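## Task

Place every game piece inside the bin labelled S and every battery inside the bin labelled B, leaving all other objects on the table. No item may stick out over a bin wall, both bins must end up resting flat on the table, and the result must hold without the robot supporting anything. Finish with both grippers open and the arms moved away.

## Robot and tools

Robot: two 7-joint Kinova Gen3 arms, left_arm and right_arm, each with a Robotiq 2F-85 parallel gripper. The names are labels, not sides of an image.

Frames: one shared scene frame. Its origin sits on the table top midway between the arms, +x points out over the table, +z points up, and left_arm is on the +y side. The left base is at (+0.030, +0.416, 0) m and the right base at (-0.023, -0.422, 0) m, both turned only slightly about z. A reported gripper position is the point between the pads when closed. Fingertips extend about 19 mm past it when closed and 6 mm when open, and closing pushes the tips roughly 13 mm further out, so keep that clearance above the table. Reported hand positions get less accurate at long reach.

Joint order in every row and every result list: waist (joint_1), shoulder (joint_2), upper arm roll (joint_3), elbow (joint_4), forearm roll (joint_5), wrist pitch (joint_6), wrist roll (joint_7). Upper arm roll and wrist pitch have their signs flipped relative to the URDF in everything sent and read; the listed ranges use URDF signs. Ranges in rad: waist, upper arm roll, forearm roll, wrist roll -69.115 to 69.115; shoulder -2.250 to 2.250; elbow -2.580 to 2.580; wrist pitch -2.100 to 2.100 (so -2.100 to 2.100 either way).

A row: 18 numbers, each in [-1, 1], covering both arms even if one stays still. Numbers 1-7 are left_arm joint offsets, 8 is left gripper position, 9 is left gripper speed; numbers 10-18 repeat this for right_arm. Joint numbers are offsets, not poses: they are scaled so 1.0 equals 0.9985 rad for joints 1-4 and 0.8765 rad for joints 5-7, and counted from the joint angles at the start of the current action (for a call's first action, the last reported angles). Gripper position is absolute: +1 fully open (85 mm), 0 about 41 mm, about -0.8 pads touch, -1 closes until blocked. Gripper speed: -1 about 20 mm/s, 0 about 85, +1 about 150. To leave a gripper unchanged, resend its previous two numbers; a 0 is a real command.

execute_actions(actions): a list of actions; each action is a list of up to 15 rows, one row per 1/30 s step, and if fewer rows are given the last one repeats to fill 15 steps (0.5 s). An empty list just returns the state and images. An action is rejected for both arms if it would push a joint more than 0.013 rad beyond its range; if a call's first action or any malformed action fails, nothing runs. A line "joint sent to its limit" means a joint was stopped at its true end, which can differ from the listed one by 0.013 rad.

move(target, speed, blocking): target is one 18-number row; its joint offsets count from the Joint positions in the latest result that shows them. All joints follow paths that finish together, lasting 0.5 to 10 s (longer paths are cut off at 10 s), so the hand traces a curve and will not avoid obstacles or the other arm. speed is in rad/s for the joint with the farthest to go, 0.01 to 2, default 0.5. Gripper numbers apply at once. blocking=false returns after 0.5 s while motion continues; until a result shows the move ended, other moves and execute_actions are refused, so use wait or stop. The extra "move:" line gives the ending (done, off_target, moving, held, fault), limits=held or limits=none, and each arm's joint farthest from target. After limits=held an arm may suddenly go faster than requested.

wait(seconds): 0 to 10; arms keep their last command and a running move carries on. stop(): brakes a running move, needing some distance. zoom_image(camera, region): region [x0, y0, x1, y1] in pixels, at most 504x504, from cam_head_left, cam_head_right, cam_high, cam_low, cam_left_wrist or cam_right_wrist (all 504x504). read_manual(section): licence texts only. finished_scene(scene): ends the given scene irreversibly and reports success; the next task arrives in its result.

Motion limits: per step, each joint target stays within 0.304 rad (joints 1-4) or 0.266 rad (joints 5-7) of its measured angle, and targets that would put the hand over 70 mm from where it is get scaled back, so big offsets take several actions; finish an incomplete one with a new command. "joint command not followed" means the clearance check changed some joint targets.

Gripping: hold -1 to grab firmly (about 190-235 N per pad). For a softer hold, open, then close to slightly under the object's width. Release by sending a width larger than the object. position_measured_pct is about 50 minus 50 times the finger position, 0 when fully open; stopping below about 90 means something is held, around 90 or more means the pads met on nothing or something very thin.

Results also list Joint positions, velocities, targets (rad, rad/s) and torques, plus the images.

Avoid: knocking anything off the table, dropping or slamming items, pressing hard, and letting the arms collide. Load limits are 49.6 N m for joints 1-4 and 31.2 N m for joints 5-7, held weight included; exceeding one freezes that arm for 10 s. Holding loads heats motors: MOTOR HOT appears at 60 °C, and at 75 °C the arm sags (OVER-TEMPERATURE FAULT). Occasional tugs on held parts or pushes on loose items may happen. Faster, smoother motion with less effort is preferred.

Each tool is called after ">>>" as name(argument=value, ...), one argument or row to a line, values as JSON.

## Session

>>> execute_actions(
  actions=[],
)

Scene clock: 0.00 s.
left_arm: end_effector_position=(+0.2151, +0.4205, +0.3583) position_measured_pct=0.0 end_effector_quat_wxyz=(+0.498, +0.590, +0.596, -0.220) | right_arm: end_effector_position=(+0.5689, +0.0253, +0.2541) position_measured_pct=0.0 end_effector_quat_wxyz=(-0.265, +0.797, +0.360, +0.407)
Joint names: [waist, shoulder, upper arm roll, elbow, forearm roll, wrist pitch, wrist roll]
Joint positions: left_arm=[-0.506  0.194  0.846  2.187  0.542 -1.942  4.627] | right_arm=[-0.533  0.661  0.008  1.591 -1.72  -0.412  0.288]
Joint velocities: left_arm=[-0.     0.001  0.    -0.     0.    -0.    -0.002] | right_arm=[-0.     0.     0.    -0.     0.001 -0.    -0.   ]
Joint torques (N m, as the joint torque sensors report them, + toward a larger Joint positions number): no reading
Motor temperatures (°C, as the motors report them): left_arm=[26 33 29 28 31 33 34] | right_arm=[31 27 27 29 37 38 32]
Joint targets: left_arm=[-0.506 0.194 0.846 2.187 0.542 -1.942 4.627] | right_arm=[-0.533 0.661 0.008 1.591 -1.720 -0.412 0.288]

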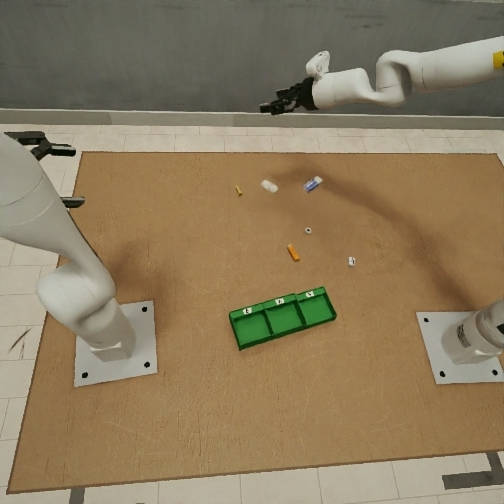

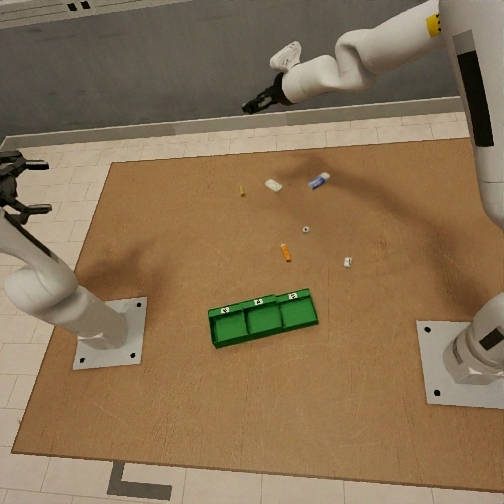

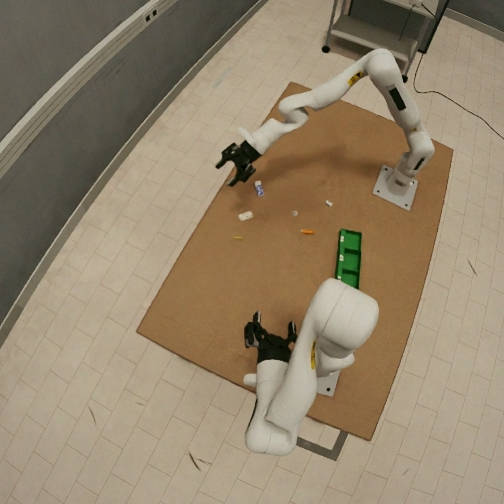

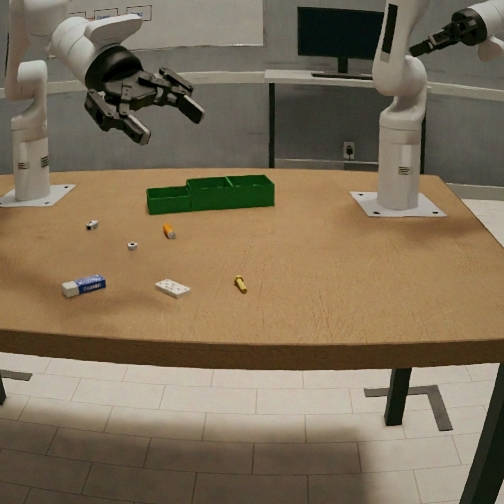

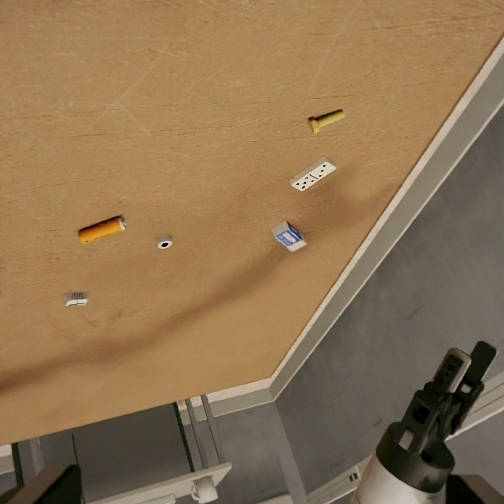

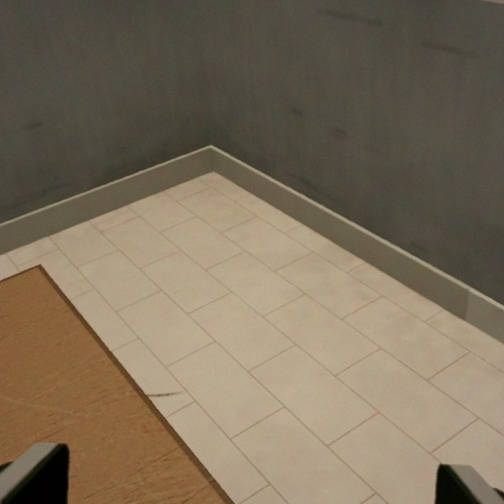

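>>> zoom_image(
  camera="cam_head_left",
  region=[200,165,390,355],
)

>>> move(
  target=[0.648,0.2,-0.847,-0.7,-0.618,0.44,-0.882,0.3,0, 1,-0.3,0,0,0,0,0,1,0],
  speed=0.8,
)

>>> move(
  target=[0.648,0.485,0,-0.397,0,0.44,-0.882,0.3,0, 0,0,0,0,0,0,0,1,0],
  speed=0.8,
)

Region (200, 165, 390, 355) of cam_head_left's 504x504 image, scaled by 2.653, with more detail than that image has.

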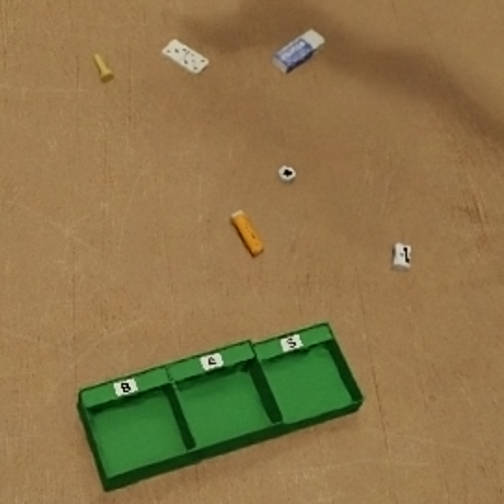

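Scene clock: 7.87 s.
left_arm: end_effector_position=(+0.3994, +0.3816, +0.2794) position_measured_pct=34.9 end_effector_quat_wxyz=(+0.060, +0.894, -0.423, -0.135) | right_arm: end_effector_position=(+0.6523, -0.6662, +0.4722) position_measured_pct=0.0 end_effector_quat_wxyz=(+0.015, +0.801, -0.026, +0.598)
Joint names: [waist, shoulder, upper arm roll, elbow, forearm roll, wrist pitch, wrist roll]
Joint positions: left_arm=[ 0.141  0.394  0.     1.488  0.001 -1.556  3.854] | right_arm=[ 0.466  0.361  0.008  1.591 -1.72  -0.412  0.288]
Joint velocities: left_arm=[-0.     0.     0.001  0.001 -0.    -0.    -0.001] | right_arm=[ 0.003 -0.001  0.    -0.001 -0.    -0.002 -0.   ]
Joint torques (N m, as the joint torque sensors report them, + toward a larger Joint positions number): left_arm=[  0.15 -15.57  -0.14  -7.12  -0.11  -1.05  -0.29] | right_arm=[  0.01 -19.18   0.71 -10.14  -0.98  -0.99  -0.38]
Motor temperatures (°C, as the motors report them): left_arm=[26 33 29 28 31 33 34] | right_arm=[31 27 27 29 37 38 32]
Joint targets: left_arm=[0.141 0.394 0.000 1.488 0.001 -1.556 3.854] | right_arm=[0.466 0.361 0.008 1.591 -1.720 -0.412 0.288]
move: done; limits=none; left_arm: farthest joint: the waist, 0.000 radians from its target (0.647 radians at the start); right_arm: farthest joint: the waist, 0.000 radians from its target (0.998 radians at the start)

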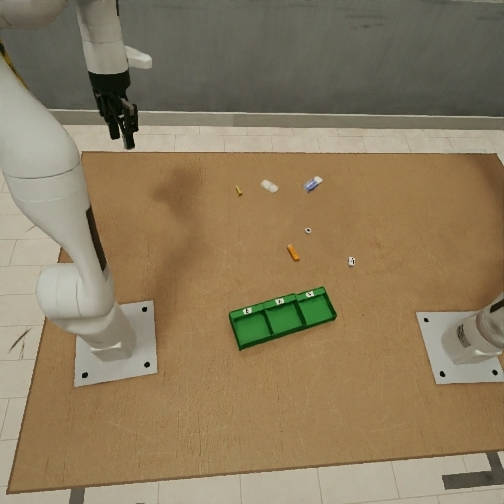

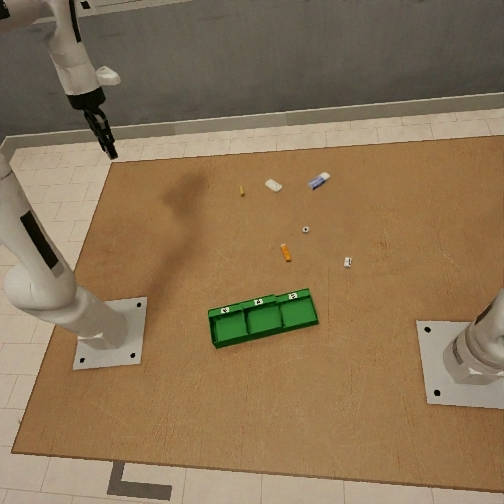

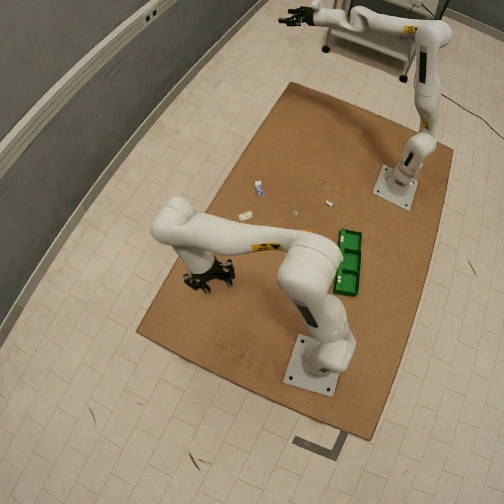

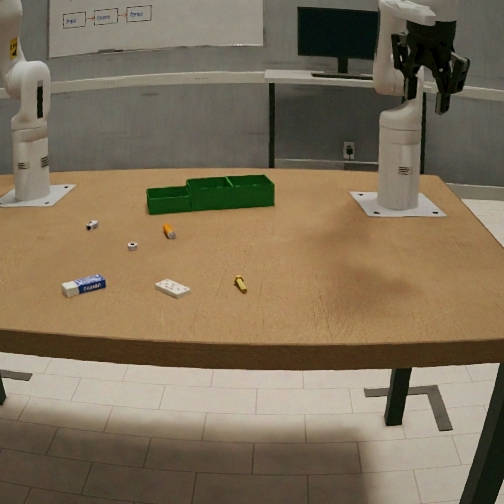

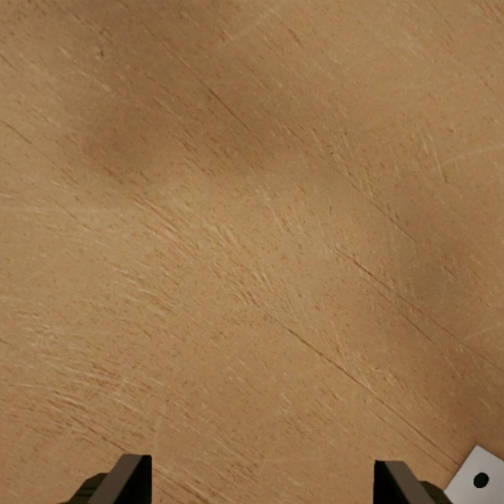

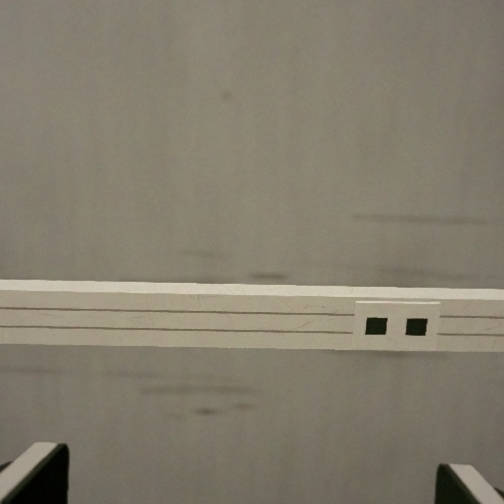

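Scene clock: 9.50 s.
left_arm: end_effector_position=(+0.4953, +0.0142, +0.1203) position_measured_pct=34.9 end_effector_quat_wxyz=(+0.000, -0.407, +0.913, -0.001) | right_arm: end_effector_position=(+0.6523, -0.6662, +0.4722) position_measured_pct=0.0 end_effector_quat_wxyz=(+0.015, +0.801, -0.026, +0.598)
Joint names: [waist, shoulder, upper arm roll, elbow, forearm roll, wrist pitch, wrist roll]
Joint positions: left_arm=[ 0.788  0.878  0.     1.091  0.001 -1.17   3.081] | right_arm=[ 0.466  0.361  0.008  1.591 -1.72  -0.412  0.288]
Joint velocities: left_arm=[ 0.003  0.    -0.    -0.001 -0.     0.     0.   ] | right_arm=[ 0.     0.001 -0.    -0.     0.     0.001 -0.   ]
Joint torques (N m, as the joint torque sensors report them, + toward a larger Joint positions number): left_arm=[  0.16 -23.65  -0.33  -7.71  -0.12  -0.17  -0.2 ] | right_arm=[  0.2  -19.07   0.68 -10.21  -1.03  -1.01  -0.41]
Motor temperatures (°C, as the motors report them): left_arm=[26 33 29 28 31 33 34] | right_arm=[31 27 27 29 37 38 32]
Joint targets: left_arm=[0.788 0.878 0.000 1.091 0.001 -1.170 3.081] | right_arm=[0.466 0.361 0.008 1.591 -1.720 -0.412 0.288]
move: done; limits=none; left_arm: farthest joint: the waist, 0.000 radians from its target (0.647 radians at the start); right_arm: farthest joint: the waist, 0.000 radians from its target (0.000 radians at the start)

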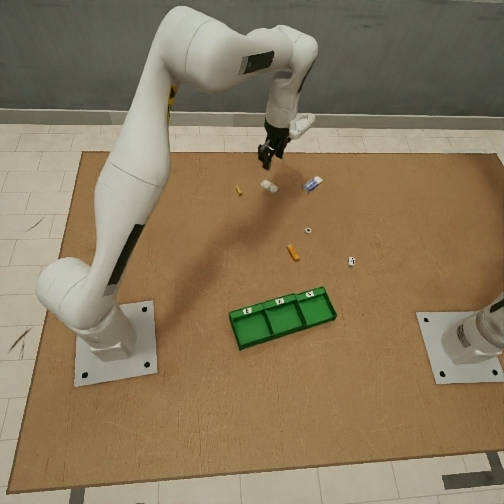

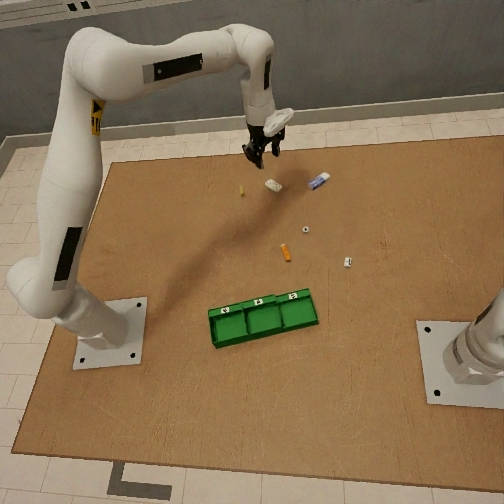

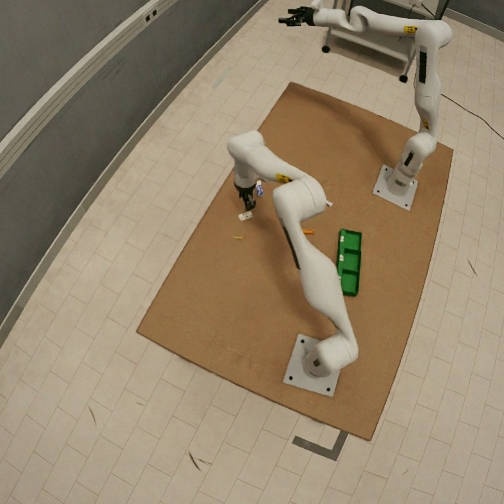

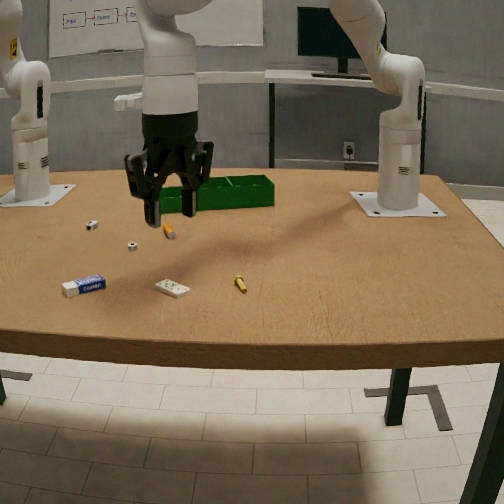

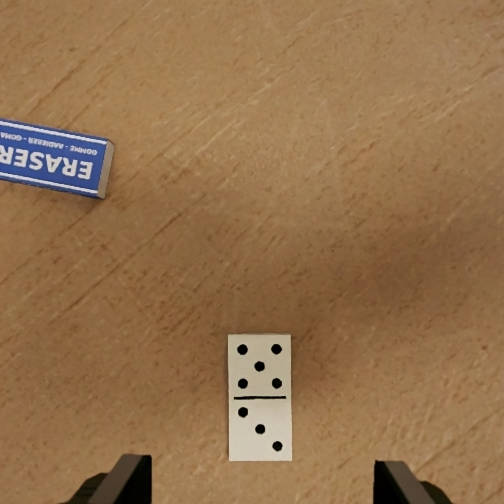

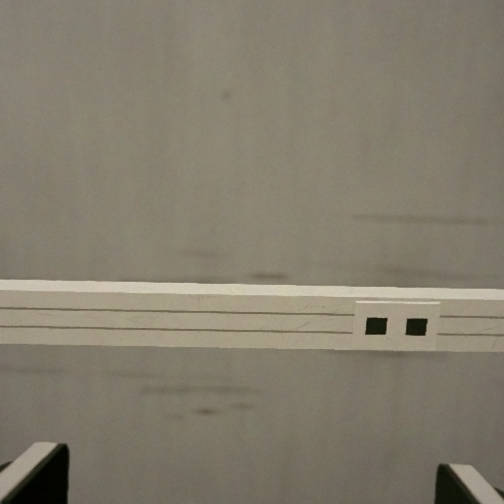

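>>> move(
  target=[0.005,0.127,0,0.073,0,0.225,0.04,0.3,0, 0,0,0,0,0,0,0,1,0],
  speed=0.2,
)

>>> move(
  target=[0,0,0,0,0,0,0,-1,0, 0,0,0,0,0,0,0,1,0],
)

>>> move(
  target=[0,-0.13,0,0,0,-0.148,0,-1,0, 0,0,0,0,0,0,0,1,0],
  speed=0.3,
)

Scene clock: 16.80 s.
left_arm: end_effector_position=(+0.4938, +0.0114, +0.0222) position_measured_pct=34.9 end_effector_quat_wxyz=(-0.000, -0.421, +0.907, +0.000) | right_arm: end_effector_position=(+0.6523, -0.6662, +0.4722) position_measured_pct=0.0 end_effector_quat_wxyz=(+0.015, +0.801, -0.026, +0.598)
Joint names: [waist, shoulder, upper arm roll, elbow, forearm roll, wrist pitch, wrist roll]
Joint positions: left_arm=[ 0.793  1.005  0.     1.164  0.001 -0.973  3.116] | right_arm=[ 0.466  0.361  0.008  1.591 -1.72  -0.412  0.288]
Joint velocities: left_arm=[ 0.     0.002  0.     0.001 -0.001  0.001  0.   ] | right_arm=[ 0.    -0.001 -0.    -0.002  0.     0.    -0.   ]
Joint torques (N m, as the joint torque sensors report them, + toward a larger Joint positions number): left_arm=[  0.12 -24.74  -0.34  -6.81  -0.14  -0.21  -0.3 ] | right_arm=[  0.02 -19.01   0.5  -10.32  -1.01  -0.95  -0.33]
Motor temperatures (°C, as the motors report them): left_arm=[26 33 29 28 31 33 34] | right_arm=[31 27 27 29 37 38 32]
Joint targets: left_arm=[0.793 1.005 0.000 1.164 0.001 -0.973 3.116] | right_arm=[0.466 0.361 0.008 1.591 -1.720 -0.412 0.288]
move: done; limits=none; left_arm: farthest joint: the waist, 0.000 radians from its target (0.005 radians at the start); right_arm: farthest joint: the waist, 0.000 radians from its target (0.000 radians at the start)

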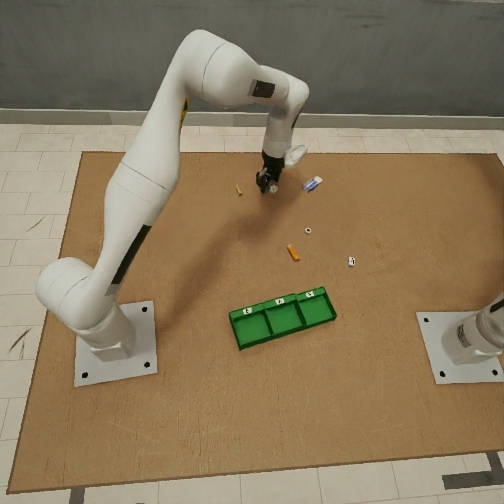

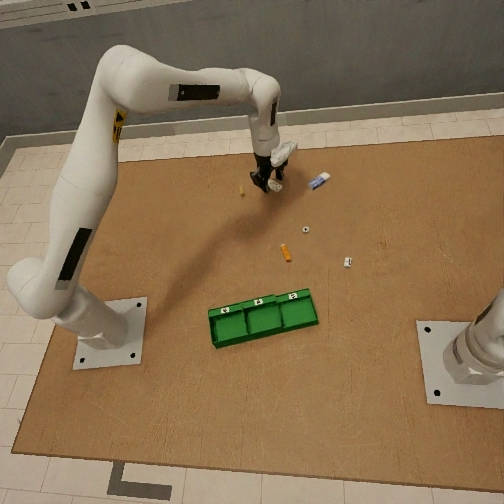

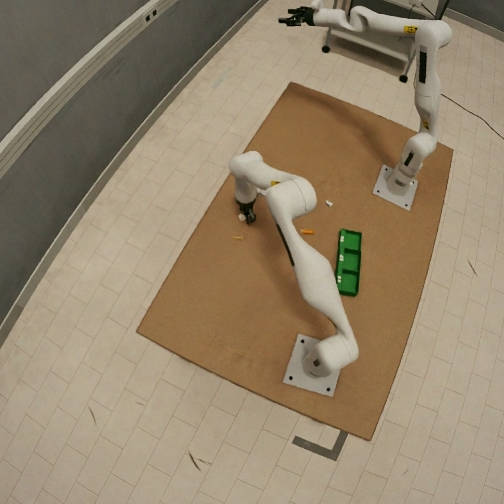

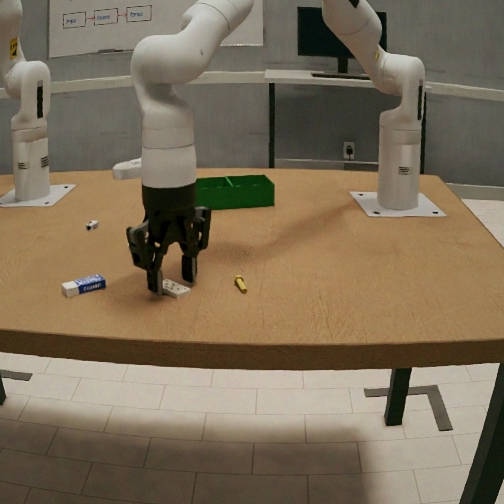

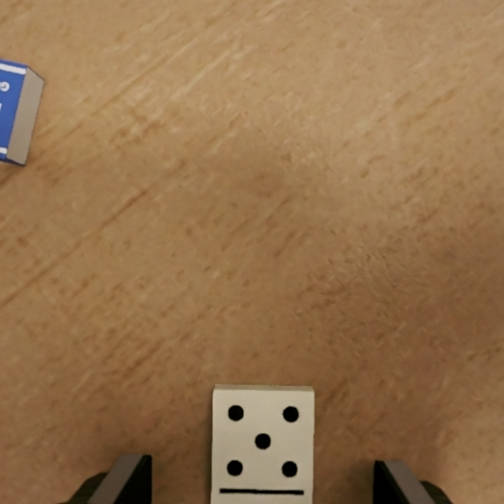

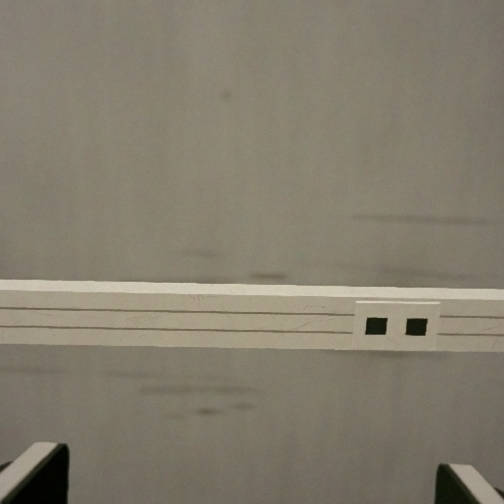

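Scene clock: 17.57 s.
left_arm: end_effector_position=(+0.4940, +0.0113, +0.0229) position_measured_pct=73.4 end_effector_quat_wxyz=(-0.000, -0.421, +0.907, -0.000) | right_arm: end_effector_position=(+0.6523, -0.6662, +0.4722) position_measured_pct=0.0 end_effector_quat_wxyz=(+0.015, +0.801, -0.026, +0.598)
Joint names: [waist, shoulder, upper arm roll, elbow, forearm roll, wrist pitch, wrist roll]
Joint positions: left_arm=[ 0.793  1.004  0.     1.164  0.001 -0.974  3.116] | right_arm=[ 0.466  0.361  0.008  1.591 -1.72  -0.412  0.288]
Joint velocities: left_arm=[ 0.001 -0.001 -0.001  0.    -0.001  0.001 -0.001] | right_arm=[ 0.    -0.    -0.    -0.001  0.     0.    -0.   ]
Joint torques (N m, as the joint torque sensors report them, + toward a larger Joint positions number): left_arm=[  0.14 -23.75  -0.42  -6.74  -0.05  -0.03  -0.24] | right_arm=[  0.16 -18.96   0.8  -10.29  -1.07  -0.98  -0.26]
Motor temperatures (°C, as the motors report them): left_arm=[26 33 29 28 31 33 34] | right_arm=[31 27 27 29 37 38 32]
Joint targets: left_arm=[0.793 1.005 0.000 1.164 0.001 -0.973 3.116] | right_arm=[0.466 0.361 0.008 1.591 -1.720 -0.412 0.288]
move: done; limits=none; left_arm: farthest joint: the shoulder, 0.001 radians from its target (0.000 radians at the start); right_arm: farthest joint: the waist, 0.000 radians from its target (0.000 radians at the start)

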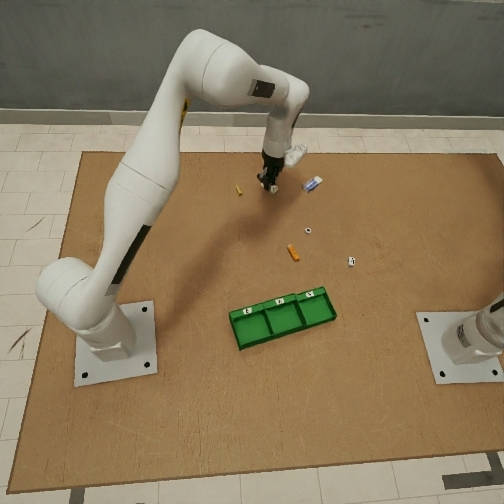

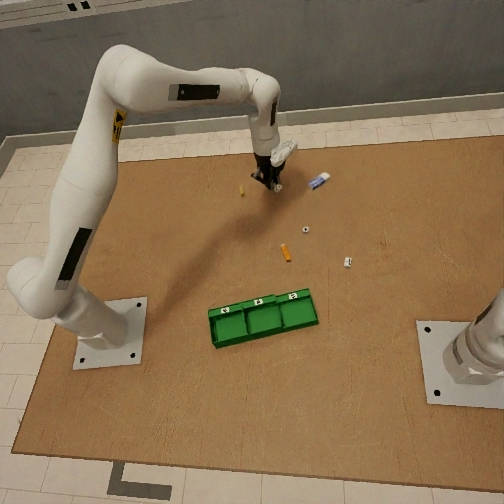

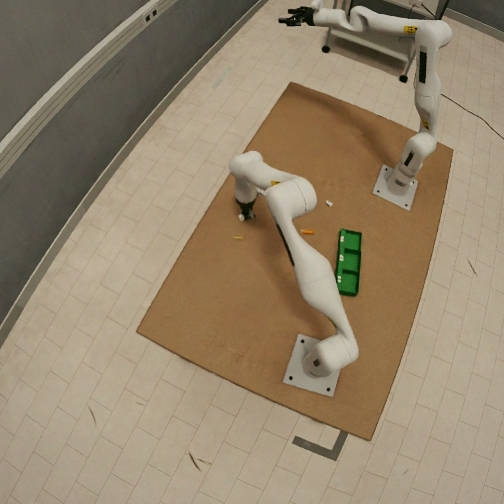

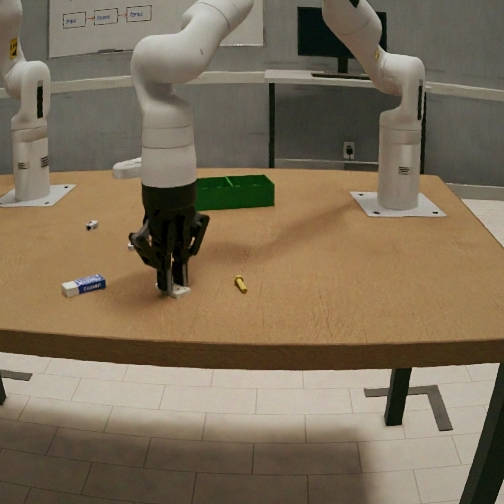

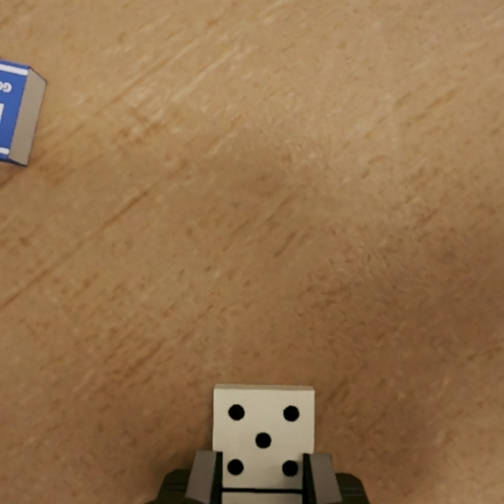

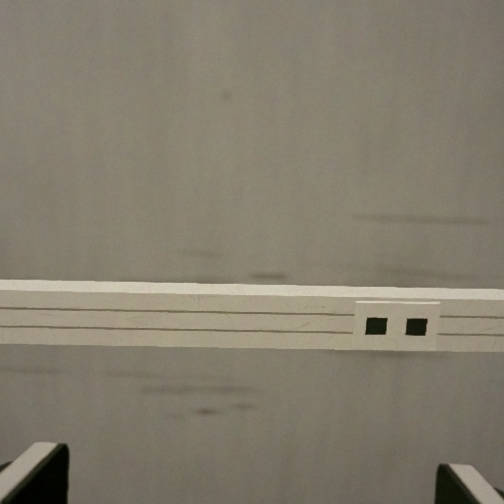

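Scene clock: 18.47 s.
left_arm: end_effector_position=(+0.4850, +0.0185, +0.1019) position_measured_pct=73.4 end_effector_quat_wxyz=(-0.000, -0.421, +0.907, -0.000) | right_arm: end_effector_position=(+0.6523, -0.6662, +0.4722) position_measured_pct=0.0 end_effector_quat_wxyz=(+0.015, +0.801, -0.026, +0.598)
Joint names: [waist, shoulder, upper arm roll, elbow, forearm roll, wrist pitch, wrist roll]
Joint positions: left_arm=[ 0.793  0.874  0.     1.164  0.001 -1.103  3.116] | right_arm=[ 0.466  0.361  0.008  1.591 -1.72  -0.412  0.288]
Joint velocities: left_arm=[ 0.    -0.002 -0.     0.    -0.001 -0.001 -0.   ] | right_arm=[-0.001  0.    -0.     0.     0.    -0.001  0.   ]
Joint torques (N m, as the joint torque sensors report them, + toward a larger Joint positions number): left_arm=[  0.07 -23.47  -0.43  -7.4   -0.17  -0.2   -0.24] | right_arm=[  0.1  -19.09   0.58 -10.16  -1.04  -1.02  -0.35]
Motor temperatures (°C, as the motors report them): left_arm=[26 33 29 28 31 33 34] | right_arm=[31 27 27 29 37 38 32]
Joint targets: left_arm=[0.793 0.874 0.000 1.164 0.001 -1.103 3.116] | right_arm=[0.466 0.361 0.008 1.591 -1.720 -0.412 0.288]
move: done; limits=none; left_arm: farthest joint: the waist, 0.000 radians from its target (0.000 radians at the start); right_arm: farthest joint: the waist, 0.000 radians from its target (0.000 radians at the start)

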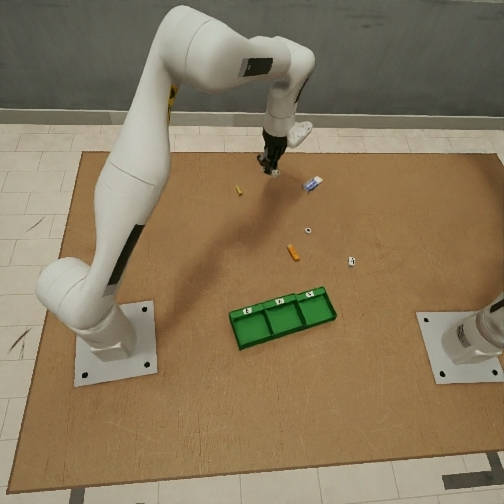

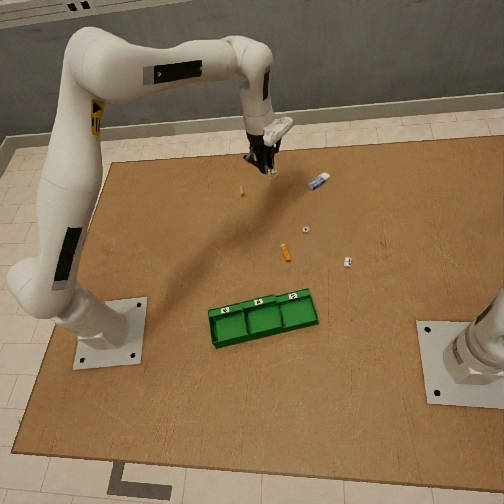

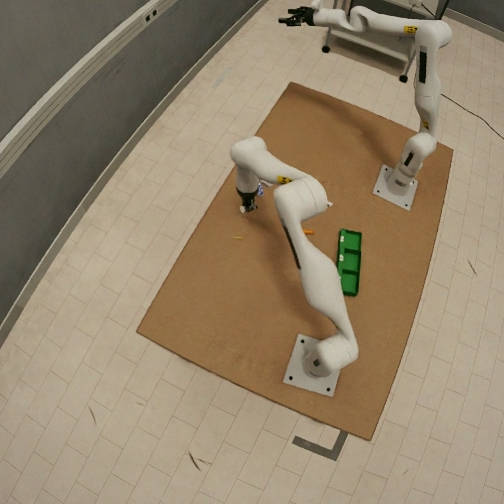

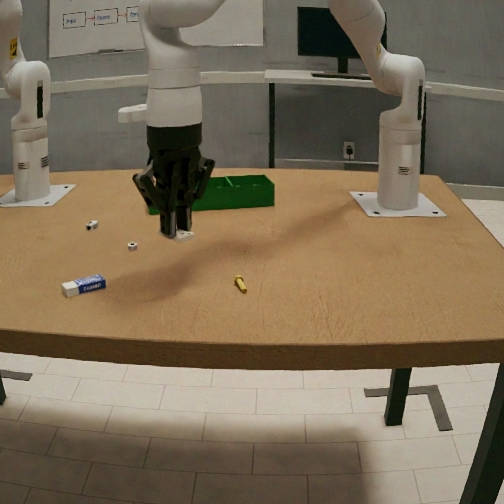

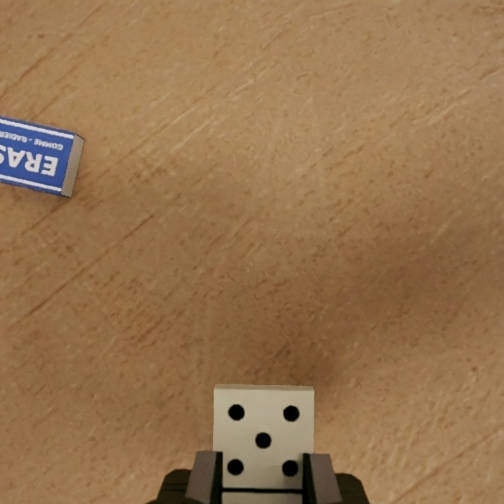

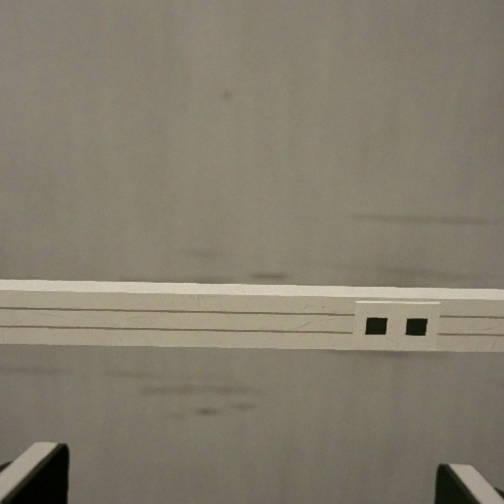

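>>> move(
  target=[0.736,-0.227,0,0.489,0,0.297,0.127,-1,0, 0,0,0,0,0,0,0,1,0],
  speed=0.6,
)

Scene clock: 23.27 s.
left_arm: end_effector_position=(+0.0830, -0.0698, +0.0997) position_measured_pct=73.4 end_effector_quat_wxyz=(-0.000, -0.122, +0.992, +0.001) | right_arm: end_effector_position=(+0.6523, -0.6662, +0.4722) position_measured_pct=0.0 end_effector_quat_wxyz=(+0.015, +0.801, -0.026, +0.598)
Joint names: [waist, shoulder, upper arm roll, elbow, forearm roll, wrist pitch, wrist roll]
Joint positions: left_arm=[ 1.527  0.647  0.     1.652  0.001 -0.843  3.227] | right_arm=[ 0.466  0.361  0.008  1.591 -1.72  -0.412  0.288]
Joint velocities: left_arm=[ 0.003 -0.003  0.001  0.    -0.     0.     0.001] | right_arm=[ 0.001 -0.    -0.    -0.001  0.001 -0.001  0.   ]
Joint torques (N m, as the joint torque sensors report them, + toward a larger Joint positions number): left_arm=[  0.32 -19.27  -0.35  -6.19  -0.13  -0.2   -0.26] | right_arm=[  0.19 -19.1    0.81 -10.25  -1.14  -0.94  -0.36]
Motor temperatures (°C, as the motors report them): left_arm=[26 33 29 28 31 33 34] | right_arm=[31 27 27 29 37 38 32]
Joint targets: left_arm=[1.528 0.647 0.000 1.652 0.001 -0.843 3.227] | right_arm=[0.466 0.361 0.008 1.591 -1.720 -0.412 0.288]
move: done; limits=none; left_arm: farthest joint: the waist, 0.001 radians from its target (0.735 radians at the start); right_arm: farthest joint: the waist, 0.000 radians from its target (0.000 radians at the start)

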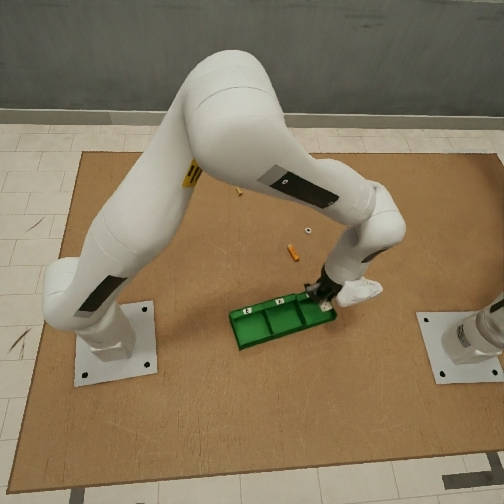

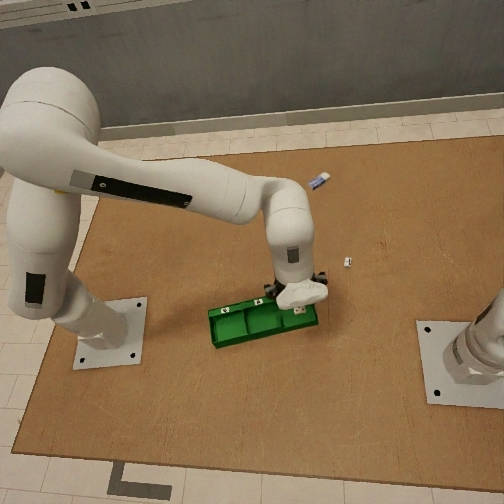

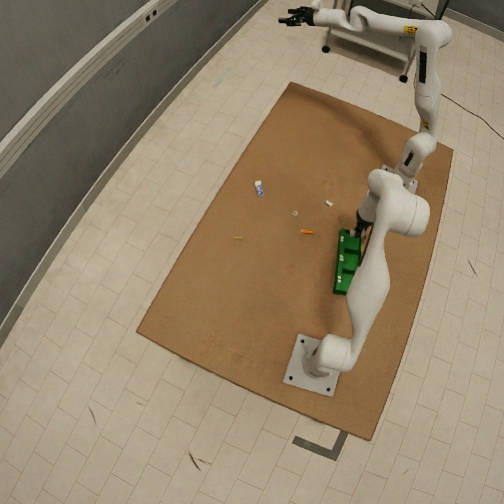

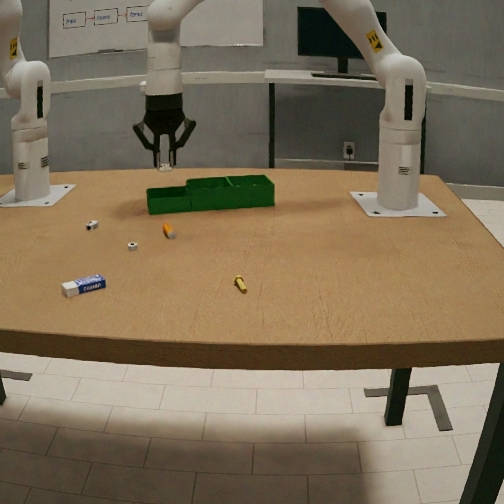

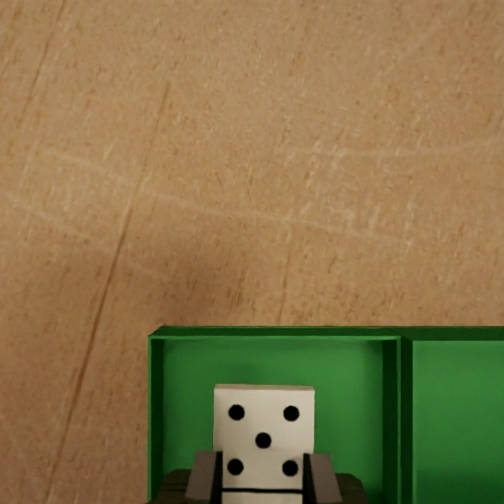

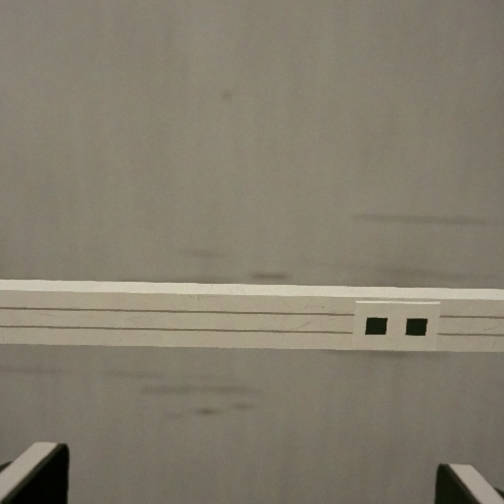

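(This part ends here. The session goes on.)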